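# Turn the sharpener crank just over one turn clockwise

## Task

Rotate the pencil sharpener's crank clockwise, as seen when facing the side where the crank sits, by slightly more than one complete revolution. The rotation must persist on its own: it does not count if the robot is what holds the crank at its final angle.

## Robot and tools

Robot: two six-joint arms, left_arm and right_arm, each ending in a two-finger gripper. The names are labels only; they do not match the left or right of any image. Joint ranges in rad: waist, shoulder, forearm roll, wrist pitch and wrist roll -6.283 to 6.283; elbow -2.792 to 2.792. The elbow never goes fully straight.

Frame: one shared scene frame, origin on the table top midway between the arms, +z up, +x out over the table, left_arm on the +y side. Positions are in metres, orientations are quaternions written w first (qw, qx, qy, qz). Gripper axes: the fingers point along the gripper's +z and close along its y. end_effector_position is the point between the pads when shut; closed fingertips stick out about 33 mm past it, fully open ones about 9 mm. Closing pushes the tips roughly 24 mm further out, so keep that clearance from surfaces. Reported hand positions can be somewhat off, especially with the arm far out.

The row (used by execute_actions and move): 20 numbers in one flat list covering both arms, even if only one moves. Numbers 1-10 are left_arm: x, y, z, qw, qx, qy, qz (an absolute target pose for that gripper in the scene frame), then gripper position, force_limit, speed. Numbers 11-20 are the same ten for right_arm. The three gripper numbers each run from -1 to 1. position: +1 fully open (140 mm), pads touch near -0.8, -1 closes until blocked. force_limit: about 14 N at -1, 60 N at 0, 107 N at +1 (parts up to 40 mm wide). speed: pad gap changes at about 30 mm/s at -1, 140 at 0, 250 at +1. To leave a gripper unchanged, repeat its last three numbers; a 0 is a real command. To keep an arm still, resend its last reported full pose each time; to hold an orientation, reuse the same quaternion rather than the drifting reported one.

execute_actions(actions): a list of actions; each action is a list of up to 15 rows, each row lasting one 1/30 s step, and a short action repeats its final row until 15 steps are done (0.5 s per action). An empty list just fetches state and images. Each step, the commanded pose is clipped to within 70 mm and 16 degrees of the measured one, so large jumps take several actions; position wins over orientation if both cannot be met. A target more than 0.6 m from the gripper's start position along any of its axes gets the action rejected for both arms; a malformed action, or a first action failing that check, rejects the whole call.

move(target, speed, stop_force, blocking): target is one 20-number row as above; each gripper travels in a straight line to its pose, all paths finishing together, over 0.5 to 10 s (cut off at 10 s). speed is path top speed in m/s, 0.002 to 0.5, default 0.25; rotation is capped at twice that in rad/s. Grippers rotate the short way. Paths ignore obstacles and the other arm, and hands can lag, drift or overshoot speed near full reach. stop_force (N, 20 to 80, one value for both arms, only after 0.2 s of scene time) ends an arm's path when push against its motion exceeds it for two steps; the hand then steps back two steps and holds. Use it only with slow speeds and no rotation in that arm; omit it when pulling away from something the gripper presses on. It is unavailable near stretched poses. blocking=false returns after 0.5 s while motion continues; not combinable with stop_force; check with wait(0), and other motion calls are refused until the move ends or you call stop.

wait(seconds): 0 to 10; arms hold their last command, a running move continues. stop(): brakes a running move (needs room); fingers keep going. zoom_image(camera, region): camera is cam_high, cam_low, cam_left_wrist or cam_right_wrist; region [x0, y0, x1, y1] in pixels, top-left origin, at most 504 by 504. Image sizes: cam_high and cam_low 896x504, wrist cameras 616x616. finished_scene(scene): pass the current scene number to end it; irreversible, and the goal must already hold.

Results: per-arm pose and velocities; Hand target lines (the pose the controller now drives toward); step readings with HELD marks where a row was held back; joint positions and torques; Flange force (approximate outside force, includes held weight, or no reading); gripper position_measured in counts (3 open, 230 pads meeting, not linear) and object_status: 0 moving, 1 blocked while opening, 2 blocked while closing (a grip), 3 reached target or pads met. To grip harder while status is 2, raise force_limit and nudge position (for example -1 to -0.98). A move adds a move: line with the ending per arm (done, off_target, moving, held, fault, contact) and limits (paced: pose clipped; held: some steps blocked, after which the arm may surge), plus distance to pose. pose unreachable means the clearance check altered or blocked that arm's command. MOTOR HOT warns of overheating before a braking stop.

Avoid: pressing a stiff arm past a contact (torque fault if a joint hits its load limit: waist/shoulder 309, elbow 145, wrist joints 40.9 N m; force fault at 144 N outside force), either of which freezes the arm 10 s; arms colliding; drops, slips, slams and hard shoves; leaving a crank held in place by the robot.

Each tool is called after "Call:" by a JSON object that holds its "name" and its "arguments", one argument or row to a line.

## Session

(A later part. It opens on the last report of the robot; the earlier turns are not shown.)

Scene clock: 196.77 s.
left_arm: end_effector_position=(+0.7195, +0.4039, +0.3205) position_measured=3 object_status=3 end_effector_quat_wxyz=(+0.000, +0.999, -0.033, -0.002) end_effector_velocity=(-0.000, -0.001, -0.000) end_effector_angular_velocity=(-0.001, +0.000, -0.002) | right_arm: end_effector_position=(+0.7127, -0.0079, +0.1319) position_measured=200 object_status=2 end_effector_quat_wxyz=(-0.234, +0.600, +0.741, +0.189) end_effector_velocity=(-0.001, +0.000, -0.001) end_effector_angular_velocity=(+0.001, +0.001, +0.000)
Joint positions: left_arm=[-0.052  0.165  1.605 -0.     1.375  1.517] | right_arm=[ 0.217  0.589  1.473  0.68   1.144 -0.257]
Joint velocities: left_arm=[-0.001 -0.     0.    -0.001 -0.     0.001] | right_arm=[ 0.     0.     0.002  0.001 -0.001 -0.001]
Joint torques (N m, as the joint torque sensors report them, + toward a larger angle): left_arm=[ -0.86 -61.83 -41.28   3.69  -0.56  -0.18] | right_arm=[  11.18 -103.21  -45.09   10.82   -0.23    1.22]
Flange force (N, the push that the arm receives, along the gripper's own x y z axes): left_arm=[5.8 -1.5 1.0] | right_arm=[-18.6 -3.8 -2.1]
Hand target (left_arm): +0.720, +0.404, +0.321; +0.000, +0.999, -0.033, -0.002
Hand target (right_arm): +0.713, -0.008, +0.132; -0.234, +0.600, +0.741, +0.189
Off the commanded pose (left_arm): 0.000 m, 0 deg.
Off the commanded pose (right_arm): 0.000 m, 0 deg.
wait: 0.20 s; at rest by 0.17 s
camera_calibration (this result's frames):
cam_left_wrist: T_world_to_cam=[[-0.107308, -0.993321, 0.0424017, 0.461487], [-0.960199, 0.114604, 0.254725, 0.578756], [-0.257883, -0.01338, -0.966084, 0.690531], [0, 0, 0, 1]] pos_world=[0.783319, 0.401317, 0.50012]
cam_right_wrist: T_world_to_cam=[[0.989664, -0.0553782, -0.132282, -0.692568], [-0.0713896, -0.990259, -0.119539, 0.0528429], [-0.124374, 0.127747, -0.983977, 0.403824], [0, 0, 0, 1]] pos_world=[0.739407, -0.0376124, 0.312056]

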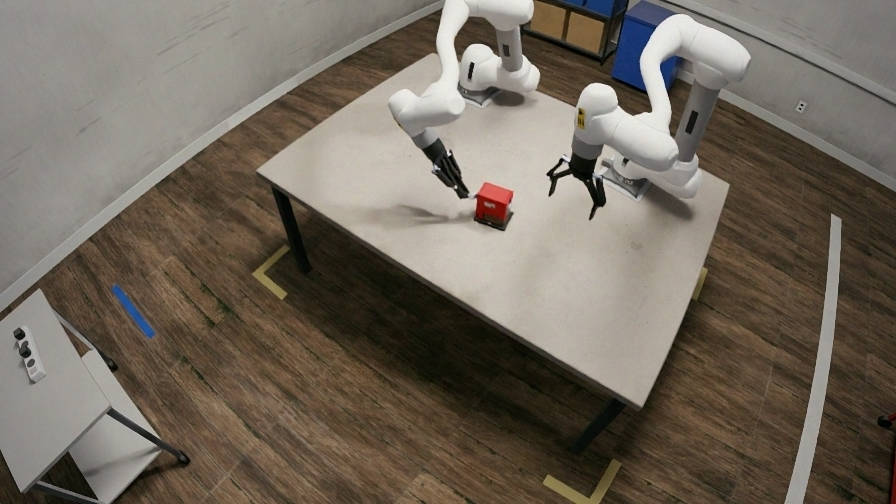

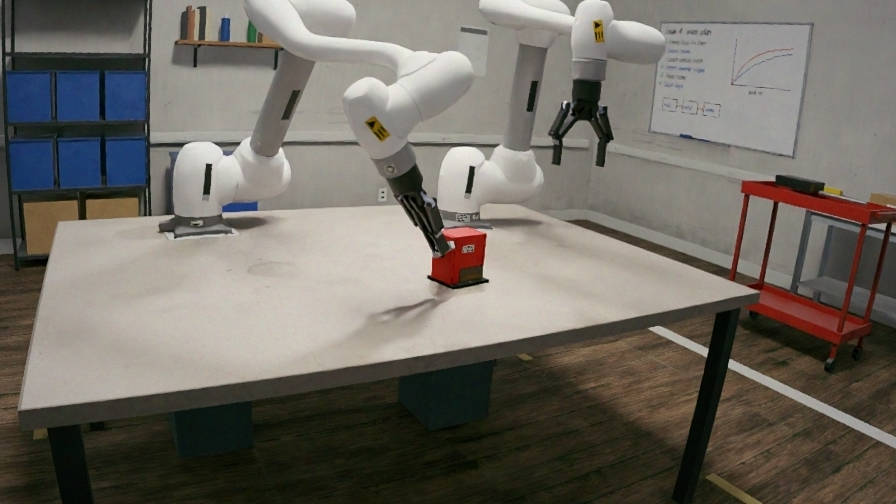

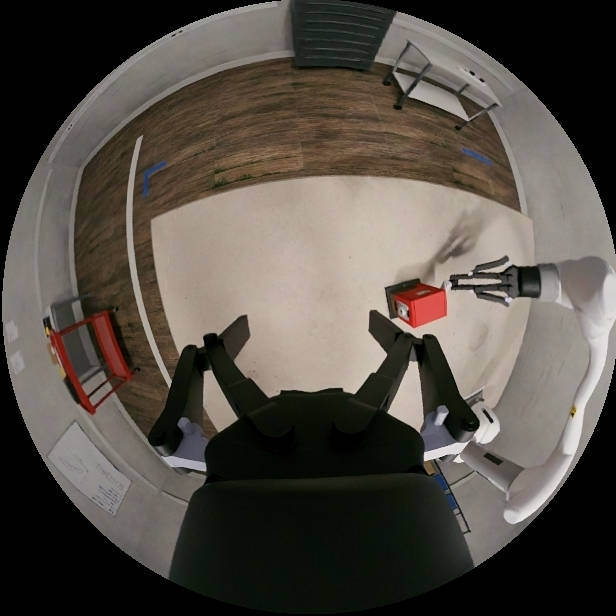

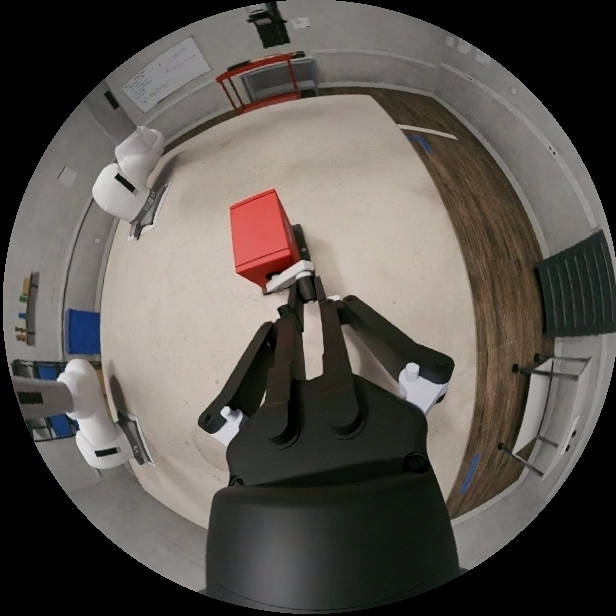

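Call:
{"name": "execute_actions", "arguments": {
  "actions": [
    [
[0.7195,0.4039,0.3205,0,0.9995,-0.033,-0.002,1,-1,0, 0.71276,-0.00808,0.13187,0.23369,-0.60019,-0.74118,-0.18924,-1,-0.6,-0.5],
[0.7195,0.4039,0.3205,0,0.9995,-0.033,-0.002,1,-1,0, 0.71299,-0.00822,0.13158,0.23369,-0.60019,-0.74118,-0.18924,-1,-0.6,-0.5],
[0.7195,0.4039,0.3205,0,0.9995,-0.033,-0.002,1,-1,0, 0.71356,-0.00839,0.13082,0.23369,-0.60019,-0.74118,-0.18924,-1,-0.6,-0.5],
[0.7195,0.4039,0.3205,0,0.9995,-0.033,-0.002,1,-1,0, 0.71453,-0.00859,0.12941,0.23369,-0.60019,-0.74118,-0.18924,-1,-0.6,-0.5],
[0.7195,0.4039,0.3205,0,0.9995,-0.033,-0.002,1,-1,0, 0.71585,-0.00874,0.12726,0.23369,-0.60019,-0.74118,-0.18924,-1,-0.6,-0.5],
[0.7195,0.4039,0.3205,0,0.9995,-0.033,-0.002,1,-1,0, 0.71737,-0.00877,0.12439,0.23369,-0.60019,-0.74118,-0.18924,-1,-0.6,-0.5],
[0.7195,0.4039,0.3205,0,0.9995,-0.033,-0.002,1,-1,0, 0.71891,-0.00871,0.12089,0.23369,-0.60019,-0.74118,-0.18924,-1,-0.6,-0.5],
[0.7195,0.4039,0.3205,0,0.9995,-0.033,-0.002,1,-1,0, 0.72027,-0.00859,0.11700,0.23369,-0.60019,-0.74118,-0.18924,-1,-0.6,-0.5],
[0.7195,0.4039,0.3205,0,0.9995,-0.033,-0.002,1,-1,0, 0.72132,-0.00841,0.11298,0.23369,-0.60019,-0.74118,-0.18924,-1,-0.6,-0.5],
[0.7195,0.4039,0.3205,0,0.9995,-0.033,-0.002,1,-1,0, 0.72205,-0.00829,0.10888,0.23369,-0.60019,-0.74118,-0.18924,-1,-0.6,-0.5],
[0.7195,0.4039,0.3205,0,0.9995,-0.033,-0.002,1,-1,0, 0.72246,-0.00822,0.10474,0.23369,-0.60019,-0.74118,-0.18924,-1,-0.6,-0.5],
[0.7195,0.4039,0.3205,0,0.9995,-0.033,-0.002,1,-1,0, 0.72255,-0.00821,0.10058,0.23369,-0.60019,-0.74118,-0.18924,-1,-0.6,-0.5],
[0.7195,0.4039,0.3205,0,0.9995,-0.033,-0.002,1,-1,0, 0.72232,-0.00825,0.09642,0.23369,-0.60019,-0.74118,-0.18924,-1,-0.6,-0.5],
[0.7195,0.4039,0.3205,0,0.9995,-0.033,-0.002,1,-1,0, 0.72177,-0.00834,0.09230,0.23369,-0.60019,-0.74118,-0.18924,-1,-0.6,-0.5],
[0.7195,0.4039,0.3205,0,0.9995,-0.033,-0.002,1,-1,0, 0.72089,-0.00849,0.08823,0.23369,-0.60019,-0.74118,-0.18924,-1,-0.6,-0.5]
],
    [
[0.7195,0.4039,0.3205,0,0.9995,-0.033,-0.002,1,-1,0, 0.71971,-0.00869,0.08425,0.23369,-0.60019,-0.74118,-0.18924,-1,-0.6,-0.5],
[0.7195,0.4039,0.3205,0,0.9995,-0.033,-0.002,1,-1,0, 0.71822,-0.00894,0.08037,0.23369,-0.60019,-0.74118,-0.18924,-1,-0.6,-0.5],
[0.7195,0.4039,0.3205,0,0.9995,-0.033,-0.002,1,-1,0, 0.71644,-0.00924,0.07662,0.23369,-0.60019,-0.74118,-0.18924,-1,-0.6,-0.5],
[0.7195,0.4039,0.3205,0,0.9995,-0.033,-0.002,1,-1,0, 0.71437,-0.00959,0.07303,0.23369,-0.60019,-0.74118,-0.18924,-1,-0.6,-0.5],
[0.7195,0.4039,0.3205,0,0.9995,-0.033,-0.002,1,-1,0, 0.71203,-0.00998,0.06961,0.23369,-0.60019,-0.74118,-0.18924,-1,-0.6,-0.5],
[0.7195,0.4039,0.3205,0,0.9995,-0.033,-0.002,1,-1,0, 0.70943,-0.01042,0.06639,0.23369,-0.60019,-0.74118,-0.18924,-1,-0.6,-0.5],
[0.7195,0.4039,0.3205,0,0.9995,-0.033,-0.002,1,-1,0, 0.70659,-0.01090,0.06338,0.23369,-0.60019,-0.74118,-0.18924,-1,-0.6,-0.5],
[0.7195,0.4039,0.3205,0,0.9995,-0.033,-0.002,1,-1,0, 0.70356,-0.01142,0.06063,0.23369,-0.60019,-0.74118,-0.18924,-1,-0.6,-0.5],
[0.7195,0.4039,0.3205,0,0.9995,-0.033,-0.002,1,-1,0, 0.70057,-0.01192,0.05832,0.23369,-0.60019,-0.74118,-0.18924,-1,-0.6,-0.5],
[0.7195,0.4039,0.3205,0,0.9995,-0.033,-0.002,1,-1,0, 0.69791,-0.01237,0.05652,0.23369,-0.60019,-0.74118,-0.18924,-1,-0.6,-0.5],
[0.7195,0.4039,0.3205,0,0.9995,-0.033,-0.002,1,-1,0, 0.69580,-0.01273,0.05526,0.23369,-0.60019,-0.74118,-0.18924,-1,-0.6,-0.5],
[0.7195,0.4039,0.3205,0,0.9995,-0.033,-0.002,1,-1,0, 0.69434,-0.01297,0.05446,0.23369,-0.60019,-0.74118,-0.18924,-1,-0.6,-0.5],
[0.7195,0.4039,0.3205,0,0.9995,-0.033,-0.002,1,-1,0, 0.69353,-0.01311,0.05404,0.23369,-0.60019,-0.74118,-0.18924,-1,-0.6,-0.5],
[0.7195,0.4039,0.3205,0,0.9995,-0.033,-0.002,1,-1,0, 0.69322,-0.01316,0.05389,0.23369,-0.60019,-0.74118,-0.18924,-1,-0.6,-0.5],
[0.7195,0.4039,0.3205,0,0.9995,-0.033,-0.002,1,-1,0, 0.69318,-0.01317,0.05387,0.23369,-0.60019,-0.74118,-0.18924,-1,-0.6,-0.5]
]
  ]
}}

Call:
{"name": "wait", "arguments": {
  "seconds": 0.6
}}

Call:
{"name": "wait", "arguments": {
  "seconds": 0.2
}}

Scene clock: 253.60 s.
left_arm: end_effector_position=(+0.7195, +0.4039, +0.3205) position_measured=3 object_status=3 end_effector_quat_wxyz=(+0.000, +0.999, -0.033, -0.002) end_effector_velocity=(-0.000, +0.000, +0.001) end_effector_angular_velocity=(-0.000, -0.001, +0.000) | right_arm: end_effector_position=(+0.6937, -0.0132, +0.0542) position_measured=200 object_status=2 end_effector_quat_wxyz=(-0.234, +0.600, +0.741, +0.189) end_effector_velocity=(-0.011, -0.002, -0.005) end_effector_angular_velocity=(+0.001, -0.001, +0.001)
Joint positions: left_arm=[-0.052  0.165  1.605 -0.     1.375  1.517] | right_arm=[ 0.216  0.629  1.568  0.726  1.041 -0.355]
Joint velocities: left_arm=[ 0.    -0.001  0.    -0.    -0.     0.   ] | right_arm=[ 0.001 -0.01   0.03   0.009 -0.016 -0.017]
Joint torques (N m, as the joint torque sensors report them, + toward a larger angle): left_arm=[  0.95 -61.39 -41.89   4.1   -0.37  -0.47] | right_arm=[-13.59 -65.1  -30.13  -2.65 -10.3    0.78]
Flange force (N, the push that the arm receives, along the gripper's own x y z axes): left_arm=[3.7 0.7 2.1] | right_arm=[29.7 -17.7 -28.2]
Flange force at the end of the 1st action (N, along the gripper's axes at the end of the call): left_arm=[7.8 -0.9 0.4] | right_arm=[12.3 -28.1 11.1]
Hand target (left_arm): +0.720, +0.404, +0.321; +0.000, +0.999, -0.033, -0.002
Hand target (right_arm): +0.693, -0.013, +0.054; -0.234, +0.600, +0.741, +0.189
Off the commanded pose (left_arm): 0.000 m, 0 deg.
Off the commanded pose (right_arm): 0.001 m, 0 deg.
Step readings (end_effector_position; steps 1 to 15: 1st action; 16 to 30: 2nd action):
0: left_arm (+0.7195, +0.4039, +0.3205) | right_arm (+0.7127, -0.0079, +0.1319)
1: left_arm (+0.7195, +0.4039, +0.3205) | right_arm (+0.7127, -0.0079, +0.1319)
2: left_arm (+0.7195, +0.4039, +0.3205) | right_arm (+0.7127, -0.0079, +0.1319)
4: left_arm (+0.7195, +0.4039, +0.3205) | right_arm (+0.7132, -0.0081, +0.1312)
8: left_arm (+0.7195, +0.4039, +0.3205) | right_arm (+0.7177, -0.0084, +0.1230)
15: left_arm (+0.7195, +0.4039, +0.3205) | right_arm (+0.7218, -0.0082, +0.0948)
16: left_arm (+0.7195, +0.4039, +0.3205) | right_arm (+0.7212, -0.0083, +0.0907)
17: left_arm (+0.7195, +0.4039, +0.3205) | right_arm (+0.7202, -0.0086, +0.0868)
19: left_arm (+0.7195, +0.4039, +0.3205) | right_arm (+0.7175, -0.0092, +0.0793)
23: left_arm (+0.7195, +0.4039, +0.3205) | right_arm (+0.7086, -0.0107, +0.0655)
30: end_effector_position above
camera_calibration (this result's frames):
cam_left_wrist: T_world_to_cam=[[-0.107308, -0.993321, 0.0424017, 0.461487], [-0.960199, 0.114604, 0.254724, 0.578756], [-0.257883, -0.01338, -0.966084, 0.690531], [0, 0, 0, 1]] pos_world=[0.783319, 0.401317, 0.50012]
cam_right_wrist: T_world_to_cam=[[0.989689, -0.0554162, -0.13208, -0.684344], [-0.071409, -0.990251, -0.1196, 0.0370042], [-0.124164, 0.127798, -0.983997, 0.325501], [0, 0, 0, 1]] pos_world=[0.720346, -0.0428787, 0.23433]

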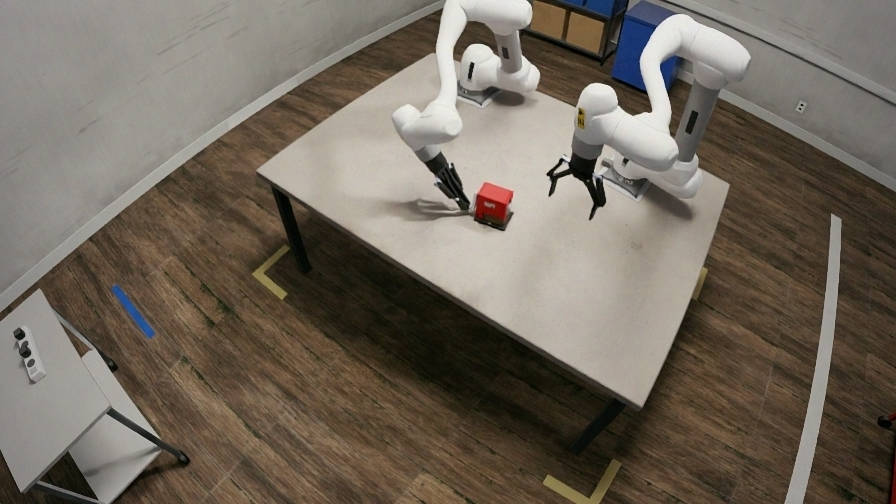

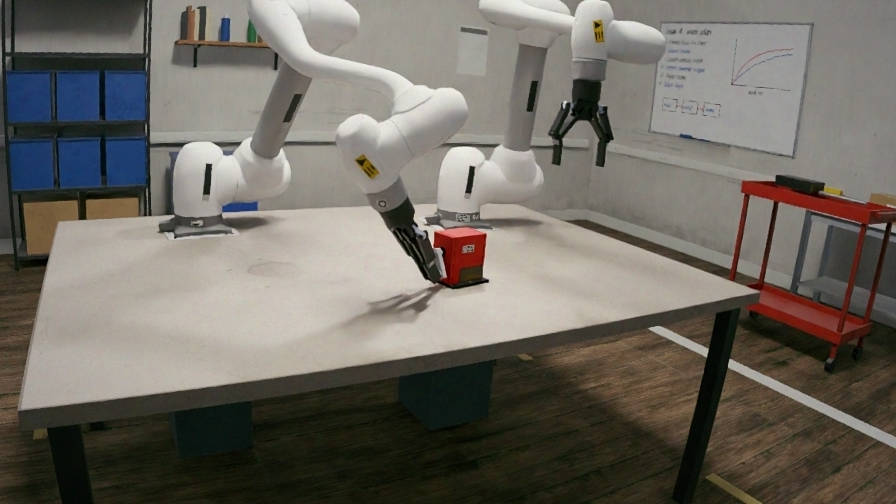

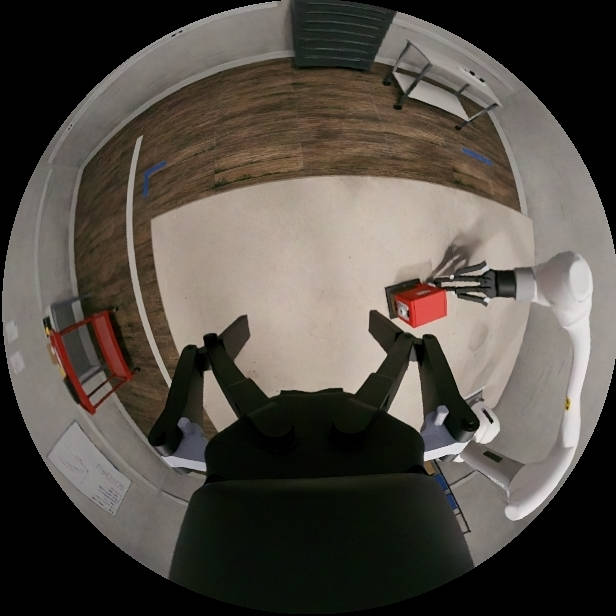

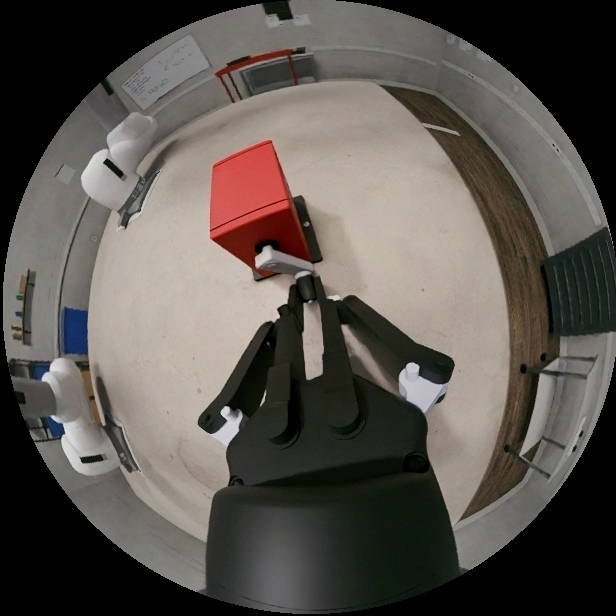

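Scene clock: 254.20 s.
left_arm: end_effector_position=(+0.7195, +0.4039, +0.3205) position_measured=3 object_status=3 end_effector_quat_wxyz=(+0.000, +0.999, -0.033, -0.002) end_effector_velocity=(+0.000, -0.000, -0.000) end_effector_angular_velocity=(-0.000, -0.001, -0.000) | right_arm: end_effector_position=(+0.6932, -0.0132, +0.0539) position_measured=200 object_status=2 end_effector_quat_wxyz=(-0.234, +0.600, +0.741, +0.189) end_effector_velocity=(-0.001, -0.001, -0.001) end_effector_angular_velocity=(-0.001, +0.002, -0.001)
Joint positions: left_arm=[-0.052  0.165  1.605 -0.     1.375  1.517] | right_arm=[ 0.216  0.628  1.569  0.726  1.041 -0.356]
Joint velocities: left_arm=[-0.     0.    -0.    -0.    -0.001 -0.   ] | right_arm=[-0.     0.     0.001 -0.001  0.001  0.002]
Joint torques (N m, as the joint torque sensors report them, + toward a larger angle): left_arm=[ -0.52 -60.74 -40.66   3.84  -0.57  -0.47] | right_arm=[-11.82 -65.35 -27.25  -2.8  -10.35   0.77]
Flange force (N, the push that the arm receives, along the gripper's own x y z axes): left_arm=[5.1 -1.5 -0.3] | right_arm=[29.0 -16.2 -29.2]
Hand target (left_arm): +0.720, +0.404, +0.321; +0.000, +0.999, -0.033, -0.002
Hand target (right_arm): +0.693, -0.013, +0.054; -0.234, +0.600, +0.741, +0.189
Off the commanded pose (left_arm): 0.000 m, 0 deg.
Off the commanded pose (right_arm): 0.000 m, 0 deg.
wait: 0.60 s; at rest by 0.17 s
camera_calibration (this result's frames):
cam_left_wrist: T_world_to_cam=[[-0.107308, -0.993321, 0.0424017, 0.461487], [-0.960199, 0.114604, 0.254724, 0.578756], [-0.257883, -0.01338, -0.966084, 0.690531], [0, 0, 0, 1]] pos_world=[0.783319, 0.401317, 0.50012]
cam_right_wrist: T_world_to_cam=[[0.989668, -0.0552696, -0.1323, -0.683858], [-0.0712852, -0.990265, -0.119554, 0.036812], [-0.124405, 0.12775, -0.983973, 0.32531], [0, 0, 0, 1]] pos_world=[0.719886, -0.0429013, 0.234023]

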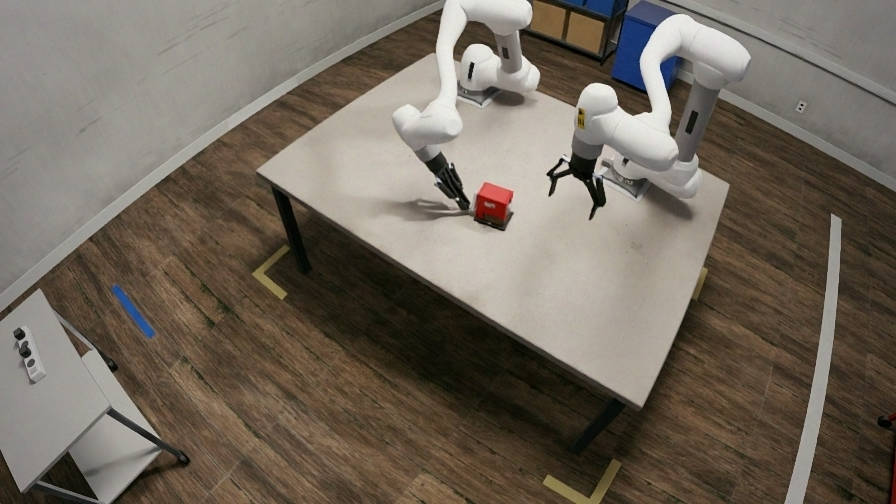

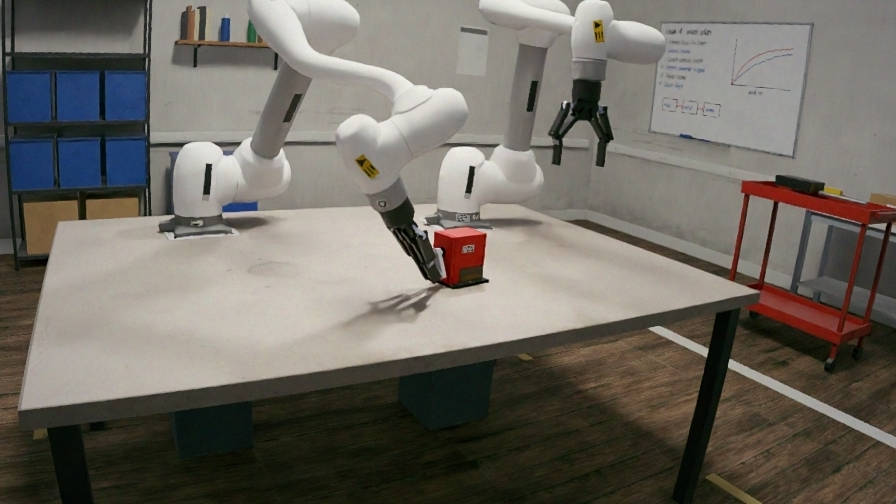

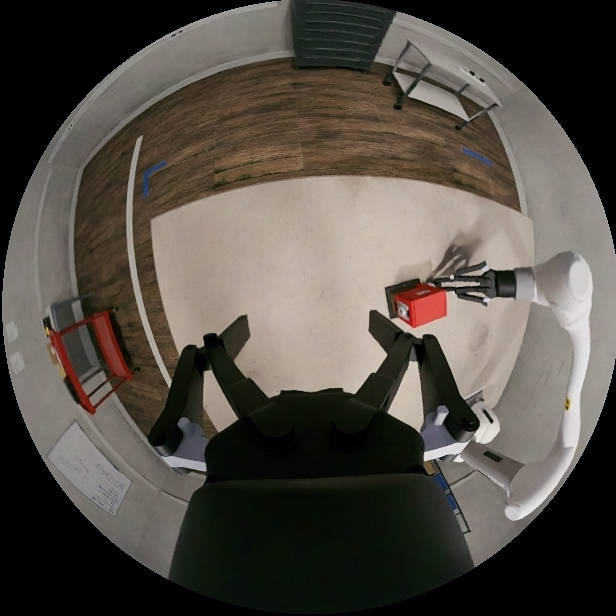

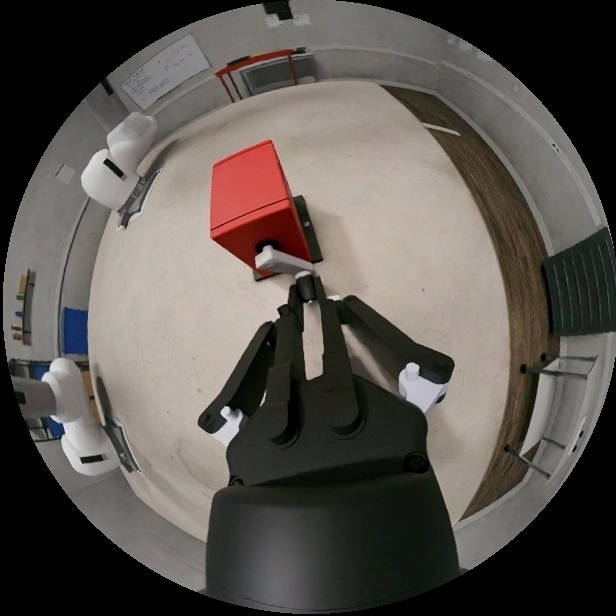

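Scene clock: 254.40 s.
left_arm: end_effector_position=(+0.7195, +0.4039, +0.3205) position_measured=3 object_status=3 end_effector_quat_wxyz=(+0.000, +0.999, -0.033, -0.002) end_effector_velocity=(-0.000, -0.000, +0.000) end_effector_angular_velocity=(+0.000, +0.001, -0.000) | right_arm: end_effector_position=(+0.6932, -0.0132, +0.0539) position_measured=200 object_status=2 end_effector_quat_wxyz=(-0.234, +0.600, +0.741, +0.189) end_effector_velocity=(+0.001, -0.000, +0.000) end_effector_angular_velocity=(-0.000, -0.002, -0.001)
Joint positions: left_arm=[-0.052  0.165  1.605 -0.     1.375  1.517] | right_arm=[ 0.216  0.628  1.569  0.726  1.041 -0.356]
Joint velocities: left_arm=[-0.001  0.    -0.     0.     0.001 -0.   ] | right_arm=[-0.    -0.    -0.    -0.    -0.002  0.   ]
Joint torques (N m, as the joint torque sensors report them, + toward a larger angle): left_arm=[  2.08 -60.75 -40.46   3.68  -0.23  -0.3 ] | right_arm=[-12.25 -65.8  -27.64  -2.81 -10.22   1.04]
Flange force (N, the push that the arm receives, along the gripper's own x y z axes): left_arm=[5.3 3.0 0.0] | right_arm=[28.7 -16.9 -28.2]
Hand target (left_arm): +0.720, +0.404, +0.321; +0.000, +0.999, -0.033, -0.002
Hand target (right_arm): +0.693, -0.013, +0.054; -0.234, +0.600, +0.741, +0.189
Off the commanded pose (left_arm): 0.000 m, 0 deg.
Off the commanded pose (right_arm): 0.000 m, 0 deg.
wait: 0.20 s; at rest by 0.17 s
camera_calibration (this result's frames):
cam_left_wrist: T_world_to_cam=[[-0.107308, -0.993321, 0.0424018, 0.461487], [-0.960199, 0.114604, 0.254724, 0.578756], [-0.257882, -0.0133801, -0.966084, 0.690531], [0, 0, 0, 1]] pos_world=[0.783319, 0.401317, 0.50012]
cam_right_wrist: T_world_to_cam=[[0.989667, -0.0552667, -0.132302, -0.683855], [-0.0712824, -0.990266, -0.119554, 0.0368115], [-0.124407, 0.127749, -0.983973, 0.32531], [0, 0, 0, 1]] pos_world=[0.719884, -0.0428994, 0.234022]

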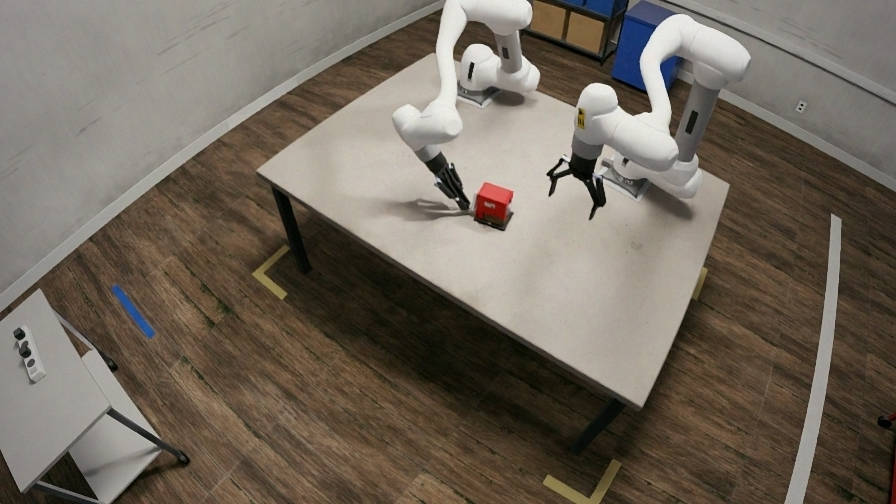

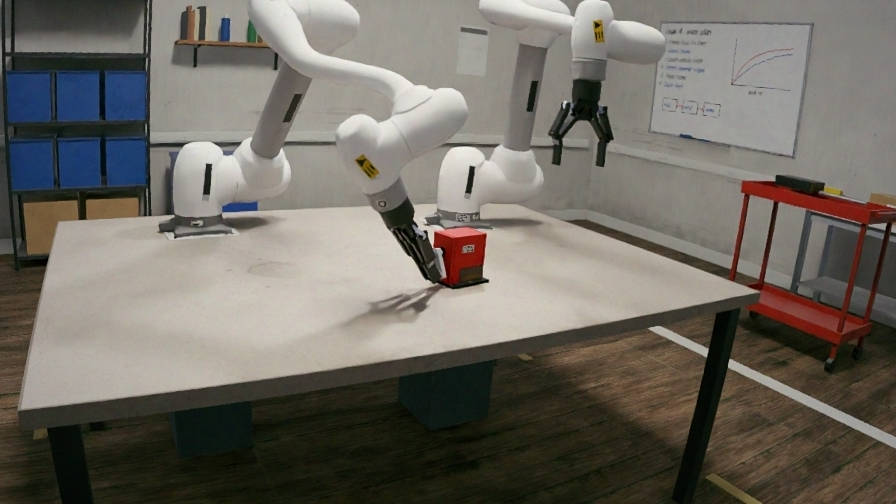

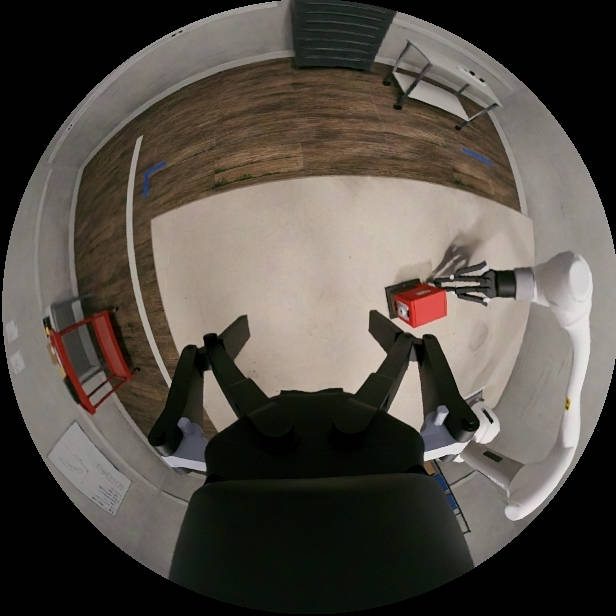

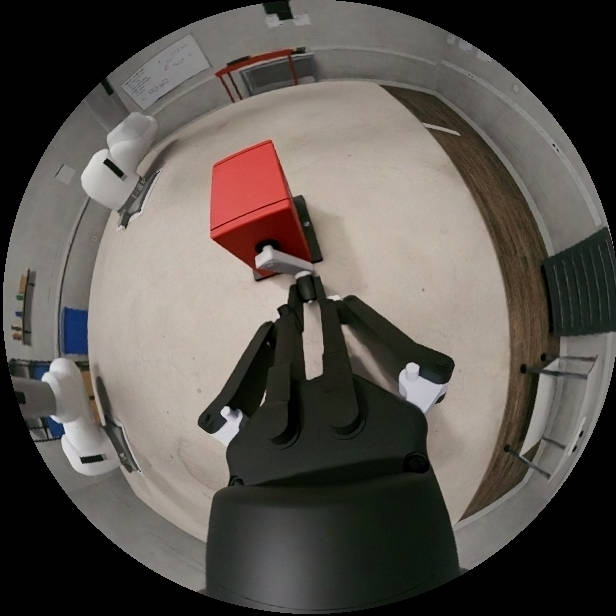

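Call:
{"name": "zoom_image", "arguments": {
  "camera": "cam_right_wrist",
  "region": [250, 235, 350, 335]
}}

Call:
{"name": "zoom_image", "arguments": {
  "camera": "cam_low",
  "region": [400, 220, 500, 310]
}}

Region (250, 235, 350, 335) of cam_right_wrist's 616x616 image, scaled by 5.040, with more detail than that image has.

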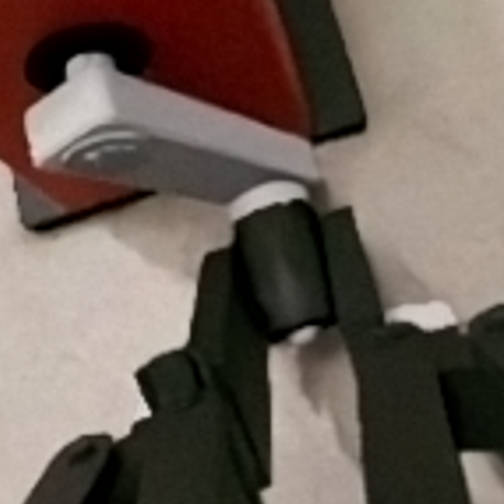

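Region (400, 220, 500, 310) of cam_low's 896x504 image, scaled by 5.040, with more detail than that image has; it fills the top 454 rows of this view, and the rest is white.

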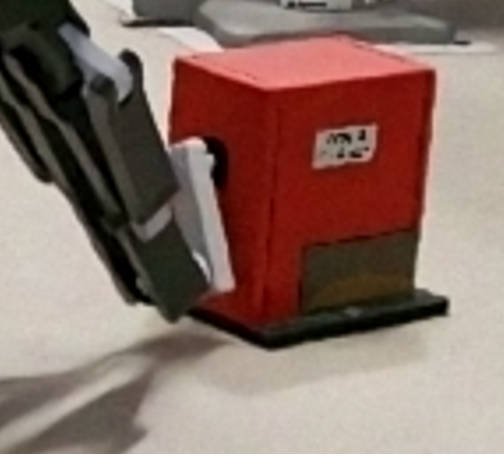

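Call:
{"name": "execute_actions", "arguments": {
  "actions": [
    [
[0.7195,0.4039,0.3205,0,0.9995,-0.033,-0.002,1,-1,0, 0.69308,-0.01312,0.05396,0.23369,-0.60019,-0.74118,-0.18924,-1,-0.6,-0.5],
[0.7195,0.4039,0.3205,0,0.9995,-0.033,-0.002,1,-1,0, 0.69259,-0.01307,0.05400,0.23369,-0.60019,-0.74118,-0.18924,-1,-0.6,-0.5],
[0.7195,0.4039,0.3205,0,0.9995,-0.033,-0.002,1,-1,0, 0.69145,-0.01306,0.05386,0.23369,-0.60019,-0.74118,-0.18924,-1,-0.6,-0.5],
[0.7195,0.4039,0.3205,0,0.9995,-0.033,-0.002,1,-1,0, 0.68948,-0.01312,0.05351,0.23369,-0.60019,-0.74118,-0.18924,-1,-0.6,-0.5],
[0.7195,0.4039,0.3205,0,0.9995,-0.033,-0.002,1,-1,0, 0.68668,-0.01331,0.05292,0.23369,-0.60019,-0.74118,-0.18924,-1,-0.6,-0.5],
[0.7195,0.4039,0.3205,0,0.9995,-0.033,-0.002,1,-1,0, 0.68312,-0.01370,0.05213,0.23369,-0.60019,-0.74118,-0.18924,-1,-0.6,-0.5],
[0.7195,0.4039,0.3205,0,0.9995,-0.033,-0.002,1,-1,0, 0.67897,-0.01425,0.05135,0.23369,-0.60019,-0.74118,-0.18924,-1,-0.6,-0.5],
[0.7195,0.4039,0.3205,0,0.9995,-0.033,-0.002,1,-1,0, 0.67448,-0.01494,0.05075,0.23369,-0.60019,-0.74118,-0.18924,-1,-0.6,-0.5],
[0.7195,0.4039,0.3205,0,0.9995,-0.033,-0.002,1,-1,0, 0.66994,-0.01570,0.05042,0.23369,-0.60019,-0.74118,-0.18924,-1,-0.6,-0.5],
[0.7195,0.4039,0.3205,0,0.9995,-0.033,-0.002,1,-1,0, 0.66539,-0.01647,0.05051,0.23369,-0.60019,-0.74118,-0.18924,-1,-0.6,-0.5],
[0.7195,0.4039,0.3205,0,0.9995,-0.033,-0.002,1,-1,0, 0.66086,-0.01725,0.05099,0.23369,-0.60019,-0.74118,-0.18924,-1,-0.6,-0.5],
[0.7195,0.4039,0.3205,0,0.9995,-0.033,-0.002,1,-1,0, 0.65640,-0.01801,0.05189,0.23369,-0.60019,-0.74118,-0.18924,-1,-0.6,-0.5],
[0.7195,0.4039,0.3205,0,0.9995,-0.033,-0.002,1,-1,0, 0.65203,-0.01877,0.05317,0.23369,-0.60019,-0.74118,-0.18924,-1,-0.6,-0.5],
[0.7195,0.4039,0.3205,0,0.9995,-0.033,-0.002,1,-1,0, 0.64779,-0.01951,0.05485,0.23369,-0.60019,-0.74118,-0.18924,-1,-0.6,-0.5],
[0.7195,0.4039,0.3205,0,0.9995,-0.033,-0.002,1,-1,0, 0.64372,-0.02023,0.05689,0.23369,-0.60019,-0.74118,-0.18924,-1,-0.6,-0.5]
],
    [
[0.7195,0.4039,0.3205,0,0.9995,-0.033,-0.002,1,-1,0, 0.63984,-0.02092,0.05930,0.23369,-0.60019,-0.74118,-0.18924,-1,-0.6,-0.5],
[0.7195,0.4039,0.3205,0,0.9995,-0.033,-0.002,1,-1,0, 0.63619,-0.02158,0.06204,0.23369,-0.60019,-0.74118,-0.18924,-1,-0.6,-0.5],
[0.7195,0.4039,0.3205,0,0.9995,-0.033,-0.002,1,-1,0, 0.63279,-0.02220,0.06509,0.23369,-0.60019,-0.74118,-0.18924,-1,-0.6,-0.5],
[0.7195,0.4039,0.3205,0,0.9995,-0.033,-0.002,1,-1,0, 0.62967,-0.02277,0.06844,0.23369,-0.60019,-0.74118,-0.18924,-1,-0.6,-0.5],
[0.7195,0.4039,0.3205,0,0.9995,-0.033,-0.002,1,-1,0, 0.62685,-0.02330,0.07206,0.23369,-0.60019,-0.74118,-0.18924,-1,-0.6,-0.5],
[0.7195,0.4039,0.3205,0,0.9995,-0.033,-0.002,1,-1,0, 0.62436,-0.02377,0.07592,0.23369,-0.60019,-0.74118,-0.18924,-1,-0.6,-0.5],
[0.7195,0.4039,0.3205,0,0.9995,-0.033,-0.002,1,-1,0, 0.62222,-0.02419,0.07998,0.23369,-0.60019,-0.74118,-0.18924,-1,-0.6,-0.5],
[0.7195,0.4039,0.3205,0,0.9995,-0.033,-0.002,1,-1,0, 0.62044,-0.02455,0.08422,0.23369,-0.60019,-0.74118,-0.18924,-1,-0.6,-0.5],
[0.7195,0.4039,0.3205,0,0.9995,-0.033,-0.002,1,-1,0, 0.61904,-0.02485,0.08860,0.23369,-0.60019,-0.74118,-0.18924,-1,-0.6,-0.5],
[0.7195,0.4039,0.3205,0,0.9995,-0.033,-0.002,1,-1,0, 0.61802,-0.02509,0.09310,0.23369,-0.60019,-0.74118,-0.18924,-1,-0.6,-0.5],
[0.7195,0.4039,0.3205,0,0.9995,-0.033,-0.002,1,-1,0, 0.61740,-0.02526,0.09766,0.23369,-0.60019,-0.74118,-0.18924,-1,-0.6,-0.5],
[0.7195,0.4039,0.3205,0,0.9995,-0.033,-0.002,1,-1,0, 0.61718,-0.02536,0.10227,0.23369,-0.60019,-0.74118,-0.18924,-1,-0.6,-0.5],
[0.7195,0.4039,0.3205,0,0.9995,-0.033,-0.002,1,-1,0, 0.61736,-0.02539,0.10688,0.23369,-0.60019,-0.74118,-0.18924,-1,-0.6,-0.5],
[0.7195,0.4039,0.3205,0,0.9995,-0.033,-0.002,1,-1,0, 0.61794,-0.02536,0.11146,0.23369,-0.60019,-0.74118,-0.18924,-1,-0.6,-0.5],
[0.7195,0.4039,0.3205,0,0.9995,-0.033,-0.002,1,-1,0, 0.61892,-0.02525,0.11597,0.23369,-0.60019,-0.74118,-0.18924,-1,-0.6,-0.5]
],
    [
[0.7195,0.4039,0.3205,0,0.9995,-0.033,-0.002,1,-1,0, 0.62028,-0.02509,0.12037,0.23369,-0.60019,-0.74118,-0.18924,-1,-0.6,-0.5],
[0.7195,0.4039,0.3205,0,0.9995,-0.033,-0.002,1,-1,0, 0.62202,-0.02485,0.12464,0.23369,-0.60019,-0.74118,-0.18924,-1,-0.6,-0.5],
[0.7195,0.4039,0.3205,0,0.9995,-0.033,-0.002,1,-1,0, 0.62413,-0.02455,0.12873,0.23369,-0.60019,-0.74118,-0.18924,-1,-0.6,-0.5],
[0.7195,0.4039,0.3205,0,0.9995,-0.033,-0.002,1,-1,0, 0.62659,-0.02419,0.13262,0.23369,-0.60019,-0.74118,-0.18924,-1,-0.6,-0.5],
[0.7195,0.4039,0.3205,0,0.9995,-0.033,-0.002,1,-1,0, 0.62937,-0.02377,0.13628,0.23369,-0.60019,-0.74118,-0.18924,-1,-0.6,-0.5],
[0.7195,0.4039,0.3205,0,0.9995,-0.033,-0.002,1,-1,0, 0.63246,-0.02329,0.13968,0.23369,-0.60019,-0.74118,-0.18924,-1,-0.6,-0.5],
[0.7195,0.4039,0.3205,0,0.9995,-0.033,-0.002,1,-1,0, 0.63583,-0.02276,0.14279,0.23369,-0.60019,-0.74118,-0.18924,-1,-0.6,-0.5],
[0.7195,0.4039,0.3205,0,0.9995,-0.033,-0.002,1,-1,0, 0.63946,-0.02219,0.14558,0.23369,-0.60019,-0.74118,-0.18924,-1,-0.6,-0.5],
[0.7195,0.4039,0.3205,0,0.9995,-0.033,-0.002,1,-1,0, 0.64332,-0.02157,0.14804,0.23369,-0.60019,-0.74118,-0.18924,-1,-0.6,-0.5],
[0.7195,0.4039,0.3205,0,0.9995,-0.033,-0.002,1,-1,0, 0.64738,-0.02091,0.15015,0.23369,-0.60019,-0.74118,-0.18924,-1,-0.6,-0.5],
[0.7195,0.4039,0.3205,0,0.9995,-0.033,-0.002,1,-1,0, 0.65160,-0.02022,0.15188,0.23369,-0.60019,-0.74118,-0.18924,-1,-0.6,-0.5],
[0.7195,0.4039,0.3205,0,0.9995,-0.033,-0.002,1,-1,0, 0.65595,-0.01950,0.15324,0.23369,-0.60019,-0.74118,-0.18924,-1,-0.6,-0.5],
[0.7195,0.4039,0.3205,0,0.9995,-0.033,-0.002,1,-1,0, 0.66041,-0.01876,0.15419,0.23369,-0.60019,-0.74118,-0.18924,-1,-0.6,-0.5],
[0.7195,0.4039,0.3205,0,0.9995,-0.033,-0.002,1,-1,0, 0.66493,-0.01800,0.15475,0.23369,-0.60019,-0.74118,-0.18924,-1,-0.6,-0.5],
[0.7195,0.4039,0.3205,0,0.9995,-0.033,-0.002,1,-1,0, 0.66948,-0.01724,0.15490,0.23369,-0.60019,-0.74118,-0.18924,-1,-0.6,-0.5]
],
    [
[0.7195,0.4039,0.3205,0,0.9995,-0.033,-0.002,1,-1,0, 0.67402,-0.01646,0.15464,0.23369,-0.60019,-0.74118,-0.18924,-1,-0.6,-0.5],
[0.7195,0.4039,0.3205,0,0.9995,-0.033,-0.002,1,-1,0, 0.67848,-0.01570,0.15399,0.23369,-0.60019,-0.74118,-0.18924,-1,-0.6,-0.5],
[0.7195,0.4039,0.3205,0,0.9995,-0.033,-0.002,1,-1,0, 0.68254,-0.01500,0.15304,0.23369,-0.60019,-0.74118,-0.18924,-1,-0.6,-0.5],
[0.7195,0.4039,0.3205,0,0.9995,-0.033,-0.002,1,-1,0, 0.68592,-0.01441,0.15197,0.23369,-0.60019,-0.74118,-0.18924,-1,-0.6,-0.5],
[0.7195,0.4039,0.3205,0,0.9995,-0.033,-0.002,1,-1,0, 0.68846,-0.01397,0.15099,0.23369,-0.60019,-0.74118,-0.18924,-1,-0.6,-0.5],
[0.7195,0.4039,0.3205,0,0.9995,-0.033,-0.002,1,-1,0, 0.69014,-0.01367,0.15025,0.23369,-0.60019,-0.74118,-0.18924,-1,-0.6,-0.5],
[0.7195,0.4039,0.3205,0,0.9995,-0.033,-0.002,1,-1,0, 0.69106,-0.01351,0.14982,0.23369,-0.60019,-0.74118,-0.18924,-1,-0.6,-0.5],
[0.7195,0.4039,0.3205,0,0.9995,-0.033,-0.002,1,-1,0, 0.69140,-0.01345,0.14965,0.23369,-0.60019,-0.74118,-0.18924,-1,-0.6,-0.5],
[0.7195,0.4039,0.3205,0,0.9995,-0.033,-0.002,1,-1,0, 0.69144,-0.01345,0.14963,0.23369,-0.60019,-0.74118,-0.18924,-1,-0.6,-0.5],
[0.7195,0.4039,0.3205,0,0.9995,-0.033,-0.002,1,-1,0, 0.69144,-0.01345,0.14963,0.23369,-0.60019,-0.74118,-0.18924,-1,-0.6,-0.5],
[0.7195,0.4039,0.3205,0,0.9995,-0.033,-0.002,1,-1,0, 0.69144,-0.01345,0.14963,0.23369,-0.60019,-0.74118,-0.18924,-1,-0.6,-0.5],
[0.7195,0.4039,0.3205,0,0.9995,-0.033,-0.002,1,-1,0, 0.69144,-0.01345,0.14963,0.23369,-0.60019,-0.74118,-0.18924,-0.3,-0.6,0],
[0.7195,0.4039,0.3205,0,0.9995,-0.033,-0.002,1,-1,0, 0.69144,-0.01345,0.14963,0.23369,-0.60019,-0.74118,-0.18924,-0.3,-0.6,0],
[0.7195,0.4039,0.3205,0,0.9995,-0.033,-0.002,1,-1,0, 0.69144,-0.01345,0.14963,0.23369,-0.60019,-0.74118,-0.18924,-0.3,-0.6,0],
[0.7195,0.4039,0.3205,0,0.9995,-0.033,-0.002,1,-1,0, 0.69144,-0.01345,0.14963,0.23369,-0.60019,-0.74118,-0.18924,-0.3,-0.6,0]
],
    [
[0.7195,0.4039,0.3205,0,0.9995,-0.033,-0.002,1,-1,0, 0.69151,-0.01379,0.15012,0.23369,-0.60019,-0.74118,-0.18924,-0.3,-0.6,0],
[0.7195,0.4039,0.3205,0,0.9995,-0.033,-0.002,1,-1,0, 0.69172,-0.01478,0.15158,0.23369,-0.60019,-0.74118,-0.18924,-0.3,-0.6,0],
[0.7195,0.4039,0.3205,0,0.9995,-0.033,-0.002,1,-1,0, 0.69207,-0.01640,0.15393,0.23369,-0.60019,-0.74118,-0.18924,-0.3,-0.6,0],
[0.7195,0.4039,0.3205,0,0.9995,-0.033,-0.002,1,-1,0, 0.69253,-0.01855,0.15708,0.23369,-0.60019,-0.74118,-0.18924,-0.3,-0.6,0],
[0.7195,0.4039,0.3205,0,0.9995,-0.033,-0.002,1,-1,0, 0.69308,-0.02117,0.16090,0.23369,-0.60019,-0.74118,-0.18924,-0.3,-0.6,0],
[0.7195,0.4039,0.3205,0,0.9995,-0.033,-0.002,1,-1,0, 0.69371,-0.02411,0.16520,0.23369,-0.60019,-0.74118,-0.18924,-0.3,-0.6,0],
[0.7195,0.4039,0.3205,0,0.9995,-0.033,-0.002,1,-1,0, 0.69438,-0.02727,0.16980,0.23369,-0.60019,-0.74118,-0.18924,-0.3,-0.6,0],
[0.7195,0.4039,0.3205,0,0.9995,-0.033,-0.002,1,-1,0, 0.69506,-0.03049,0.17452,0.23369,-0.60019,-0.74118,-0.18924,-0.3,-0.6,0],
[0.7195,0.4039,0.3205,0,0.9995,-0.033,-0.002,1,-1,0, 0.69573,-0.03365,0.17912,0.23369,-0.60019,-0.74118,-0.18924,-0.3,-0.6,0],
[0.7195,0.4039,0.3205,0,0.9995,-0.033,-0.002,1,-1,0, 0.69636,-0.03660,0.18343,0.23369,-0.60019,-0.74118,-0.18924,-0.3,-0.6,0],
[0.7195,0.4039,0.3205,0,0.9995,-0.033,-0.002,1,-1,0, 0.69691,-0.03921,0.18724,0.23369,-0.60019,-0.74118,-0.18924,-0.3,-0.6,0],
[0.7195,0.4039,0.3205,0,0.9995,-0.033,-0.002,1,-1,0, 0.69737,-0.04136,0.19039,0.23369,-0.60019,-0.74118,-0.18924,-0.3,-0.6,0],
[0.7195,0.4039,0.3205,0,0.9995,-0.033,-0.002,1,-1,0, 0.69772,-0.04298,0.19274,0.23369,-0.60019,-0.74118,-0.18924,-0.3,-0.6,0],
[0.7195,0.4039,0.3205,0,0.9995,-0.033,-0.002,1,-1,0, 0.69793,-0.04397,0.19420,0.23369,-0.60019,-0.74118,-0.18924,-0.3,-0.6,0],
[0.7195,0.4039,0.3205,0,0.9995,-0.033,-0.002,1,-1,0, 0.69800,-0.04431,0.19469,0.23369,-0.60019,-0.74118,-0.18924,-0.3,-0.6,0]
]
  ]
}}

Scene clock: 376.90 s.
left_arm: end_effector_position=(+0.7195, +0.4039, +0.3205) position_measured=3 object_status=3 end_effector_quat_wxyz=(+0.000, +0.999, -0.033, -0.002) end_effector_velocity=(-0.000, +0.001, +0.000) end_effector_angular_velocity=(-0.000, -0.000, +0.003) | right_arm: end_effector_position=(+0.6979, -0.0433, +0.1933) position_measured=167 object_status=3 end_effector_quat_wxyz=(-0.234, +0.600, +0.741, +0.189) end_effector_velocity=(+0.007, -0.029, +0.044) end_effector_angular_velocity=(+0.001, -0.000, -0.001)
Joint positions: left_arm=[-0.052  0.165  1.605 -0.     1.375  1.517] | right_arm=[ 0.179  0.51   1.481  0.657  1.221 -0.238]
Joint velocities: left_arm=[ 0.001 -0.    -0.    -0.     0.    -0.001] | right_arm=[-0.037 -0.03  -0.037 -0.019  0.074  0.015]
Joint torques (N m, as the joint torque sensors report them, + toward a larger angle): left_arm=[ -0.53 -61.11 -41.14   3.77  -0.67  -0.37] | right_arm=[  1.99 -87.66 -37.78   3.53   0.34   0.76]
Flange force (N, the push that the arm receives, along the gripper's own x y z axes): left_arm=[5.0 -1.6 0.5] | right_arm=[-1.4 2.4 6.4]
Flange force at the end of the 1st action (N, along the gripper's axes at the end of the call): left_arm=[5.9 -2.6 0.0] | right_arm=[-17.8 5.5 -25.0]
Flange force at the end of the 2nd action (N, along the gripper's axes at the end of the call): left_arm=[7.5 -0.9 0.6] | right_arm=[-28.3 41.1 -6.5]
Flange force at the end of the 3rd action (N, along the gripper's axes at the end of the call): left_arm=[6.0 2.2 0.5] | right_arm=[-16.2 6.0 10.0]
Flange force at the end of the 4th action (N, along the gripper's axes at the end of the call): left_arm=[8.4 -0.9 1.2] | right_arm=[2.2 3.4 7.6]
Hand target (left_arm): +0.720, +0.404, +0.321; +0.000, +0.999, -0.033, -0.002
Hand target (right_arm): +0.698, -0.044, +0.195; -0.234, +0.600, +0.741, +0.189
Off the commanded pose (left_arm): 0.000 m, 0 deg.
Off the commanded pose (right_arm): 0.002 m, 0 deg.
Step readings (end_effector_position; steps 1 to 15: 1st action; 16 to 30: 2nd action; 31 to 45: 3rd action; 46 to 60: 4th action; 61 to 75: 5th action):
0: left_arm (+0.7195, +0.4039, +0.3205) | right_arm (+0.6932, -0.0132, +0.0539)
1: left_arm (+0.7195, +0.4039, +0.3205) | right_arm (+0.6932, -0.0132, +0.0539)
2: left_arm (+0.7195, +0.4039, +0.3205) | right_arm (+0.6930, -0.0132, +0.0538)
4: left_arm (+0.7195, +0.4039, +0.3205) | right_arm (+0.6918, -0.0132, +0.0535)
8: left_arm (+0.7195, +0.4039, +0.3205) | right_arm (+0.6820, -0.0142, +0.0515)
15: left_arm (+0.7195, +0.4039, +0.3205) | right_arm (+0.6515, -0.0191, +0.0535)
16: left_arm (+0.7195, +0.4039, +0.3205) | right_arm (+0.6474, -0.0198, +0.0552)
17: left_arm (+0.7195, +0.4039, +0.3205) | right_arm (+0.6434, -0.0205, +0.0573)
19: left_arm (+0.7195, +0.4039, +0.3205) | right_arm (+0.6362, -0.0217, +0.0625)
23: left_arm (+0.7195, +0.4039, +0.3205) | right_arm (+0.6245, -0.0238, +0.0765)
30: left_arm (+0.7195, +0.4039, +0.3205) | right_arm (+0.6175, -0.0254, +0.1083)
31: left_arm (+0.7195, +0.4039, +0.3205) | right_arm (+0.6182, -0.0252, +0.1130)
32: left_arm (+0.7195, +0.4039, +0.3205) | right_arm (+0.6193, -0.0251, +0.1174)
34: left_arm (+0.7195, +0.4039, +0.3205) | right_arm (+0.6225, -0.0247, +0.1257)
38: left_arm (+0.7195, +0.4039, +0.3205) | right_arm (+0.6329, -0.0231, +0.1405)
45: left_arm (+0.7195, +0.4039, +0.3205) | right_arm (+0.6608, -0.0186, +0.1542)
46: left_arm (+0.7195, +0.4039, +0.3205) | right_arm (+0.6653, -0.0178, +0.1547)
47: left_arm (+0.7195, +0.4039, +0.3205) | right_arm (+0.6699, -0.0170, +0.1548)
49: left_arm (+0.7195, +0.4039, +0.3205) | right_arm (+0.6789, -0.0155, +0.1538)
53: left_arm (+0.7195, +0.4039, +0.3205) | right_arm (+0.6903, -0.0135, +0.1502)
60: left_arm (+0.7195, +0.4039, +0.3205) | right_arm (+0.6914, -0.0134, +0.1496)
61: left_arm (+0.7195, +0.4039, +0.3205) | right_arm (+0.6914, -0.0134, +0.1496)
62: left_arm (+0.7195, +0.4039, +0.3205) | right_arm (+0.6914, -0.0137, +0.1498)
64: left_arm (+0.7195, +0.4039, +0.3205) | right_arm (+0.6918, -0.0158, +0.1526)
68: left_arm (+0.7195, +0.4039, +0.3205) | right_arm (+0.6940, -0.0254, +0.1670)
75: end_effector_position above
camera_calibration (this result's frames):
cam_left_wrist: T_world_to_cam=[[-0.107308, -0.993321, 0.0424016, 0.461487], [-0.960199, 0.114603, 0.254724, 0.578757], [-0.257882, -0.0133799, -0.966084, 0.690531], [0, 0, 0, 1]] pos_world=[0.783319, 0.401317, 0.50012]
cam_right_wrist: T_world_to_cam=[[0.989683, -0.0556087, -0.132046, -0.671815], [-0.0715933, -0.990241, -0.119569, 0.0242275], [-0.124109, 0.127789, -0.984006, 0.466729], [0, 0, 0, 1]] pos_world=[0.724544, -0.0730107, 0.37345]

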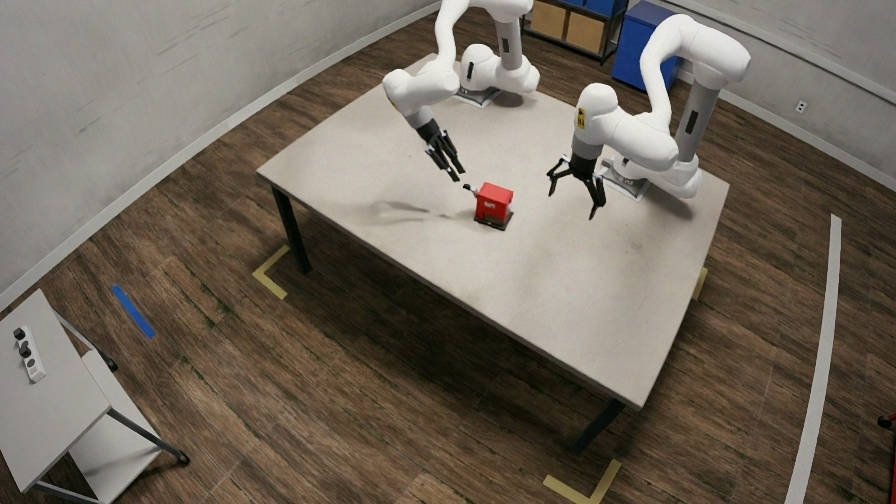

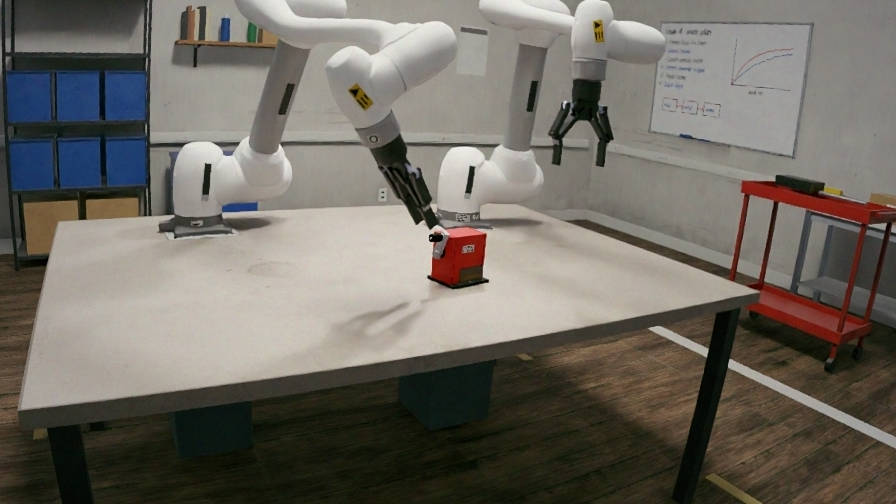

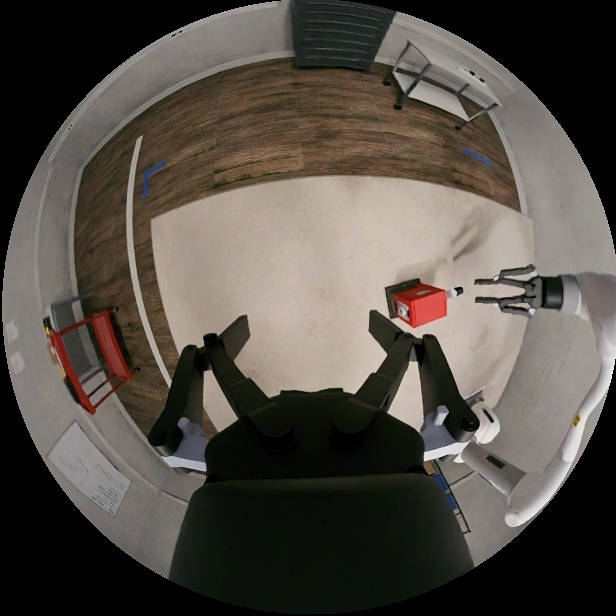

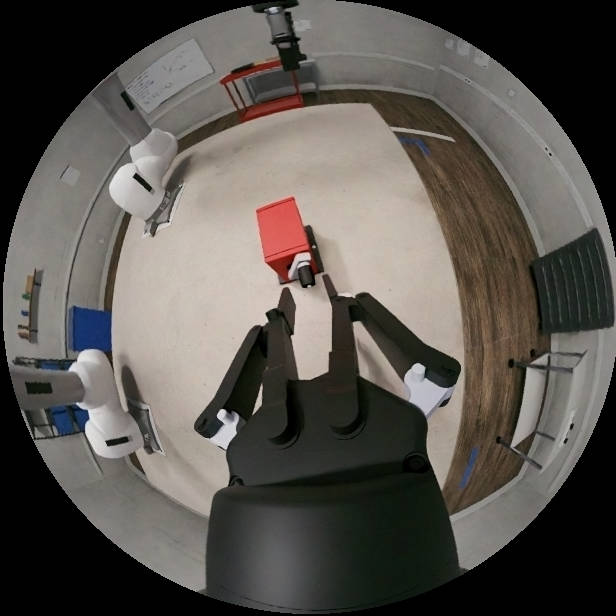

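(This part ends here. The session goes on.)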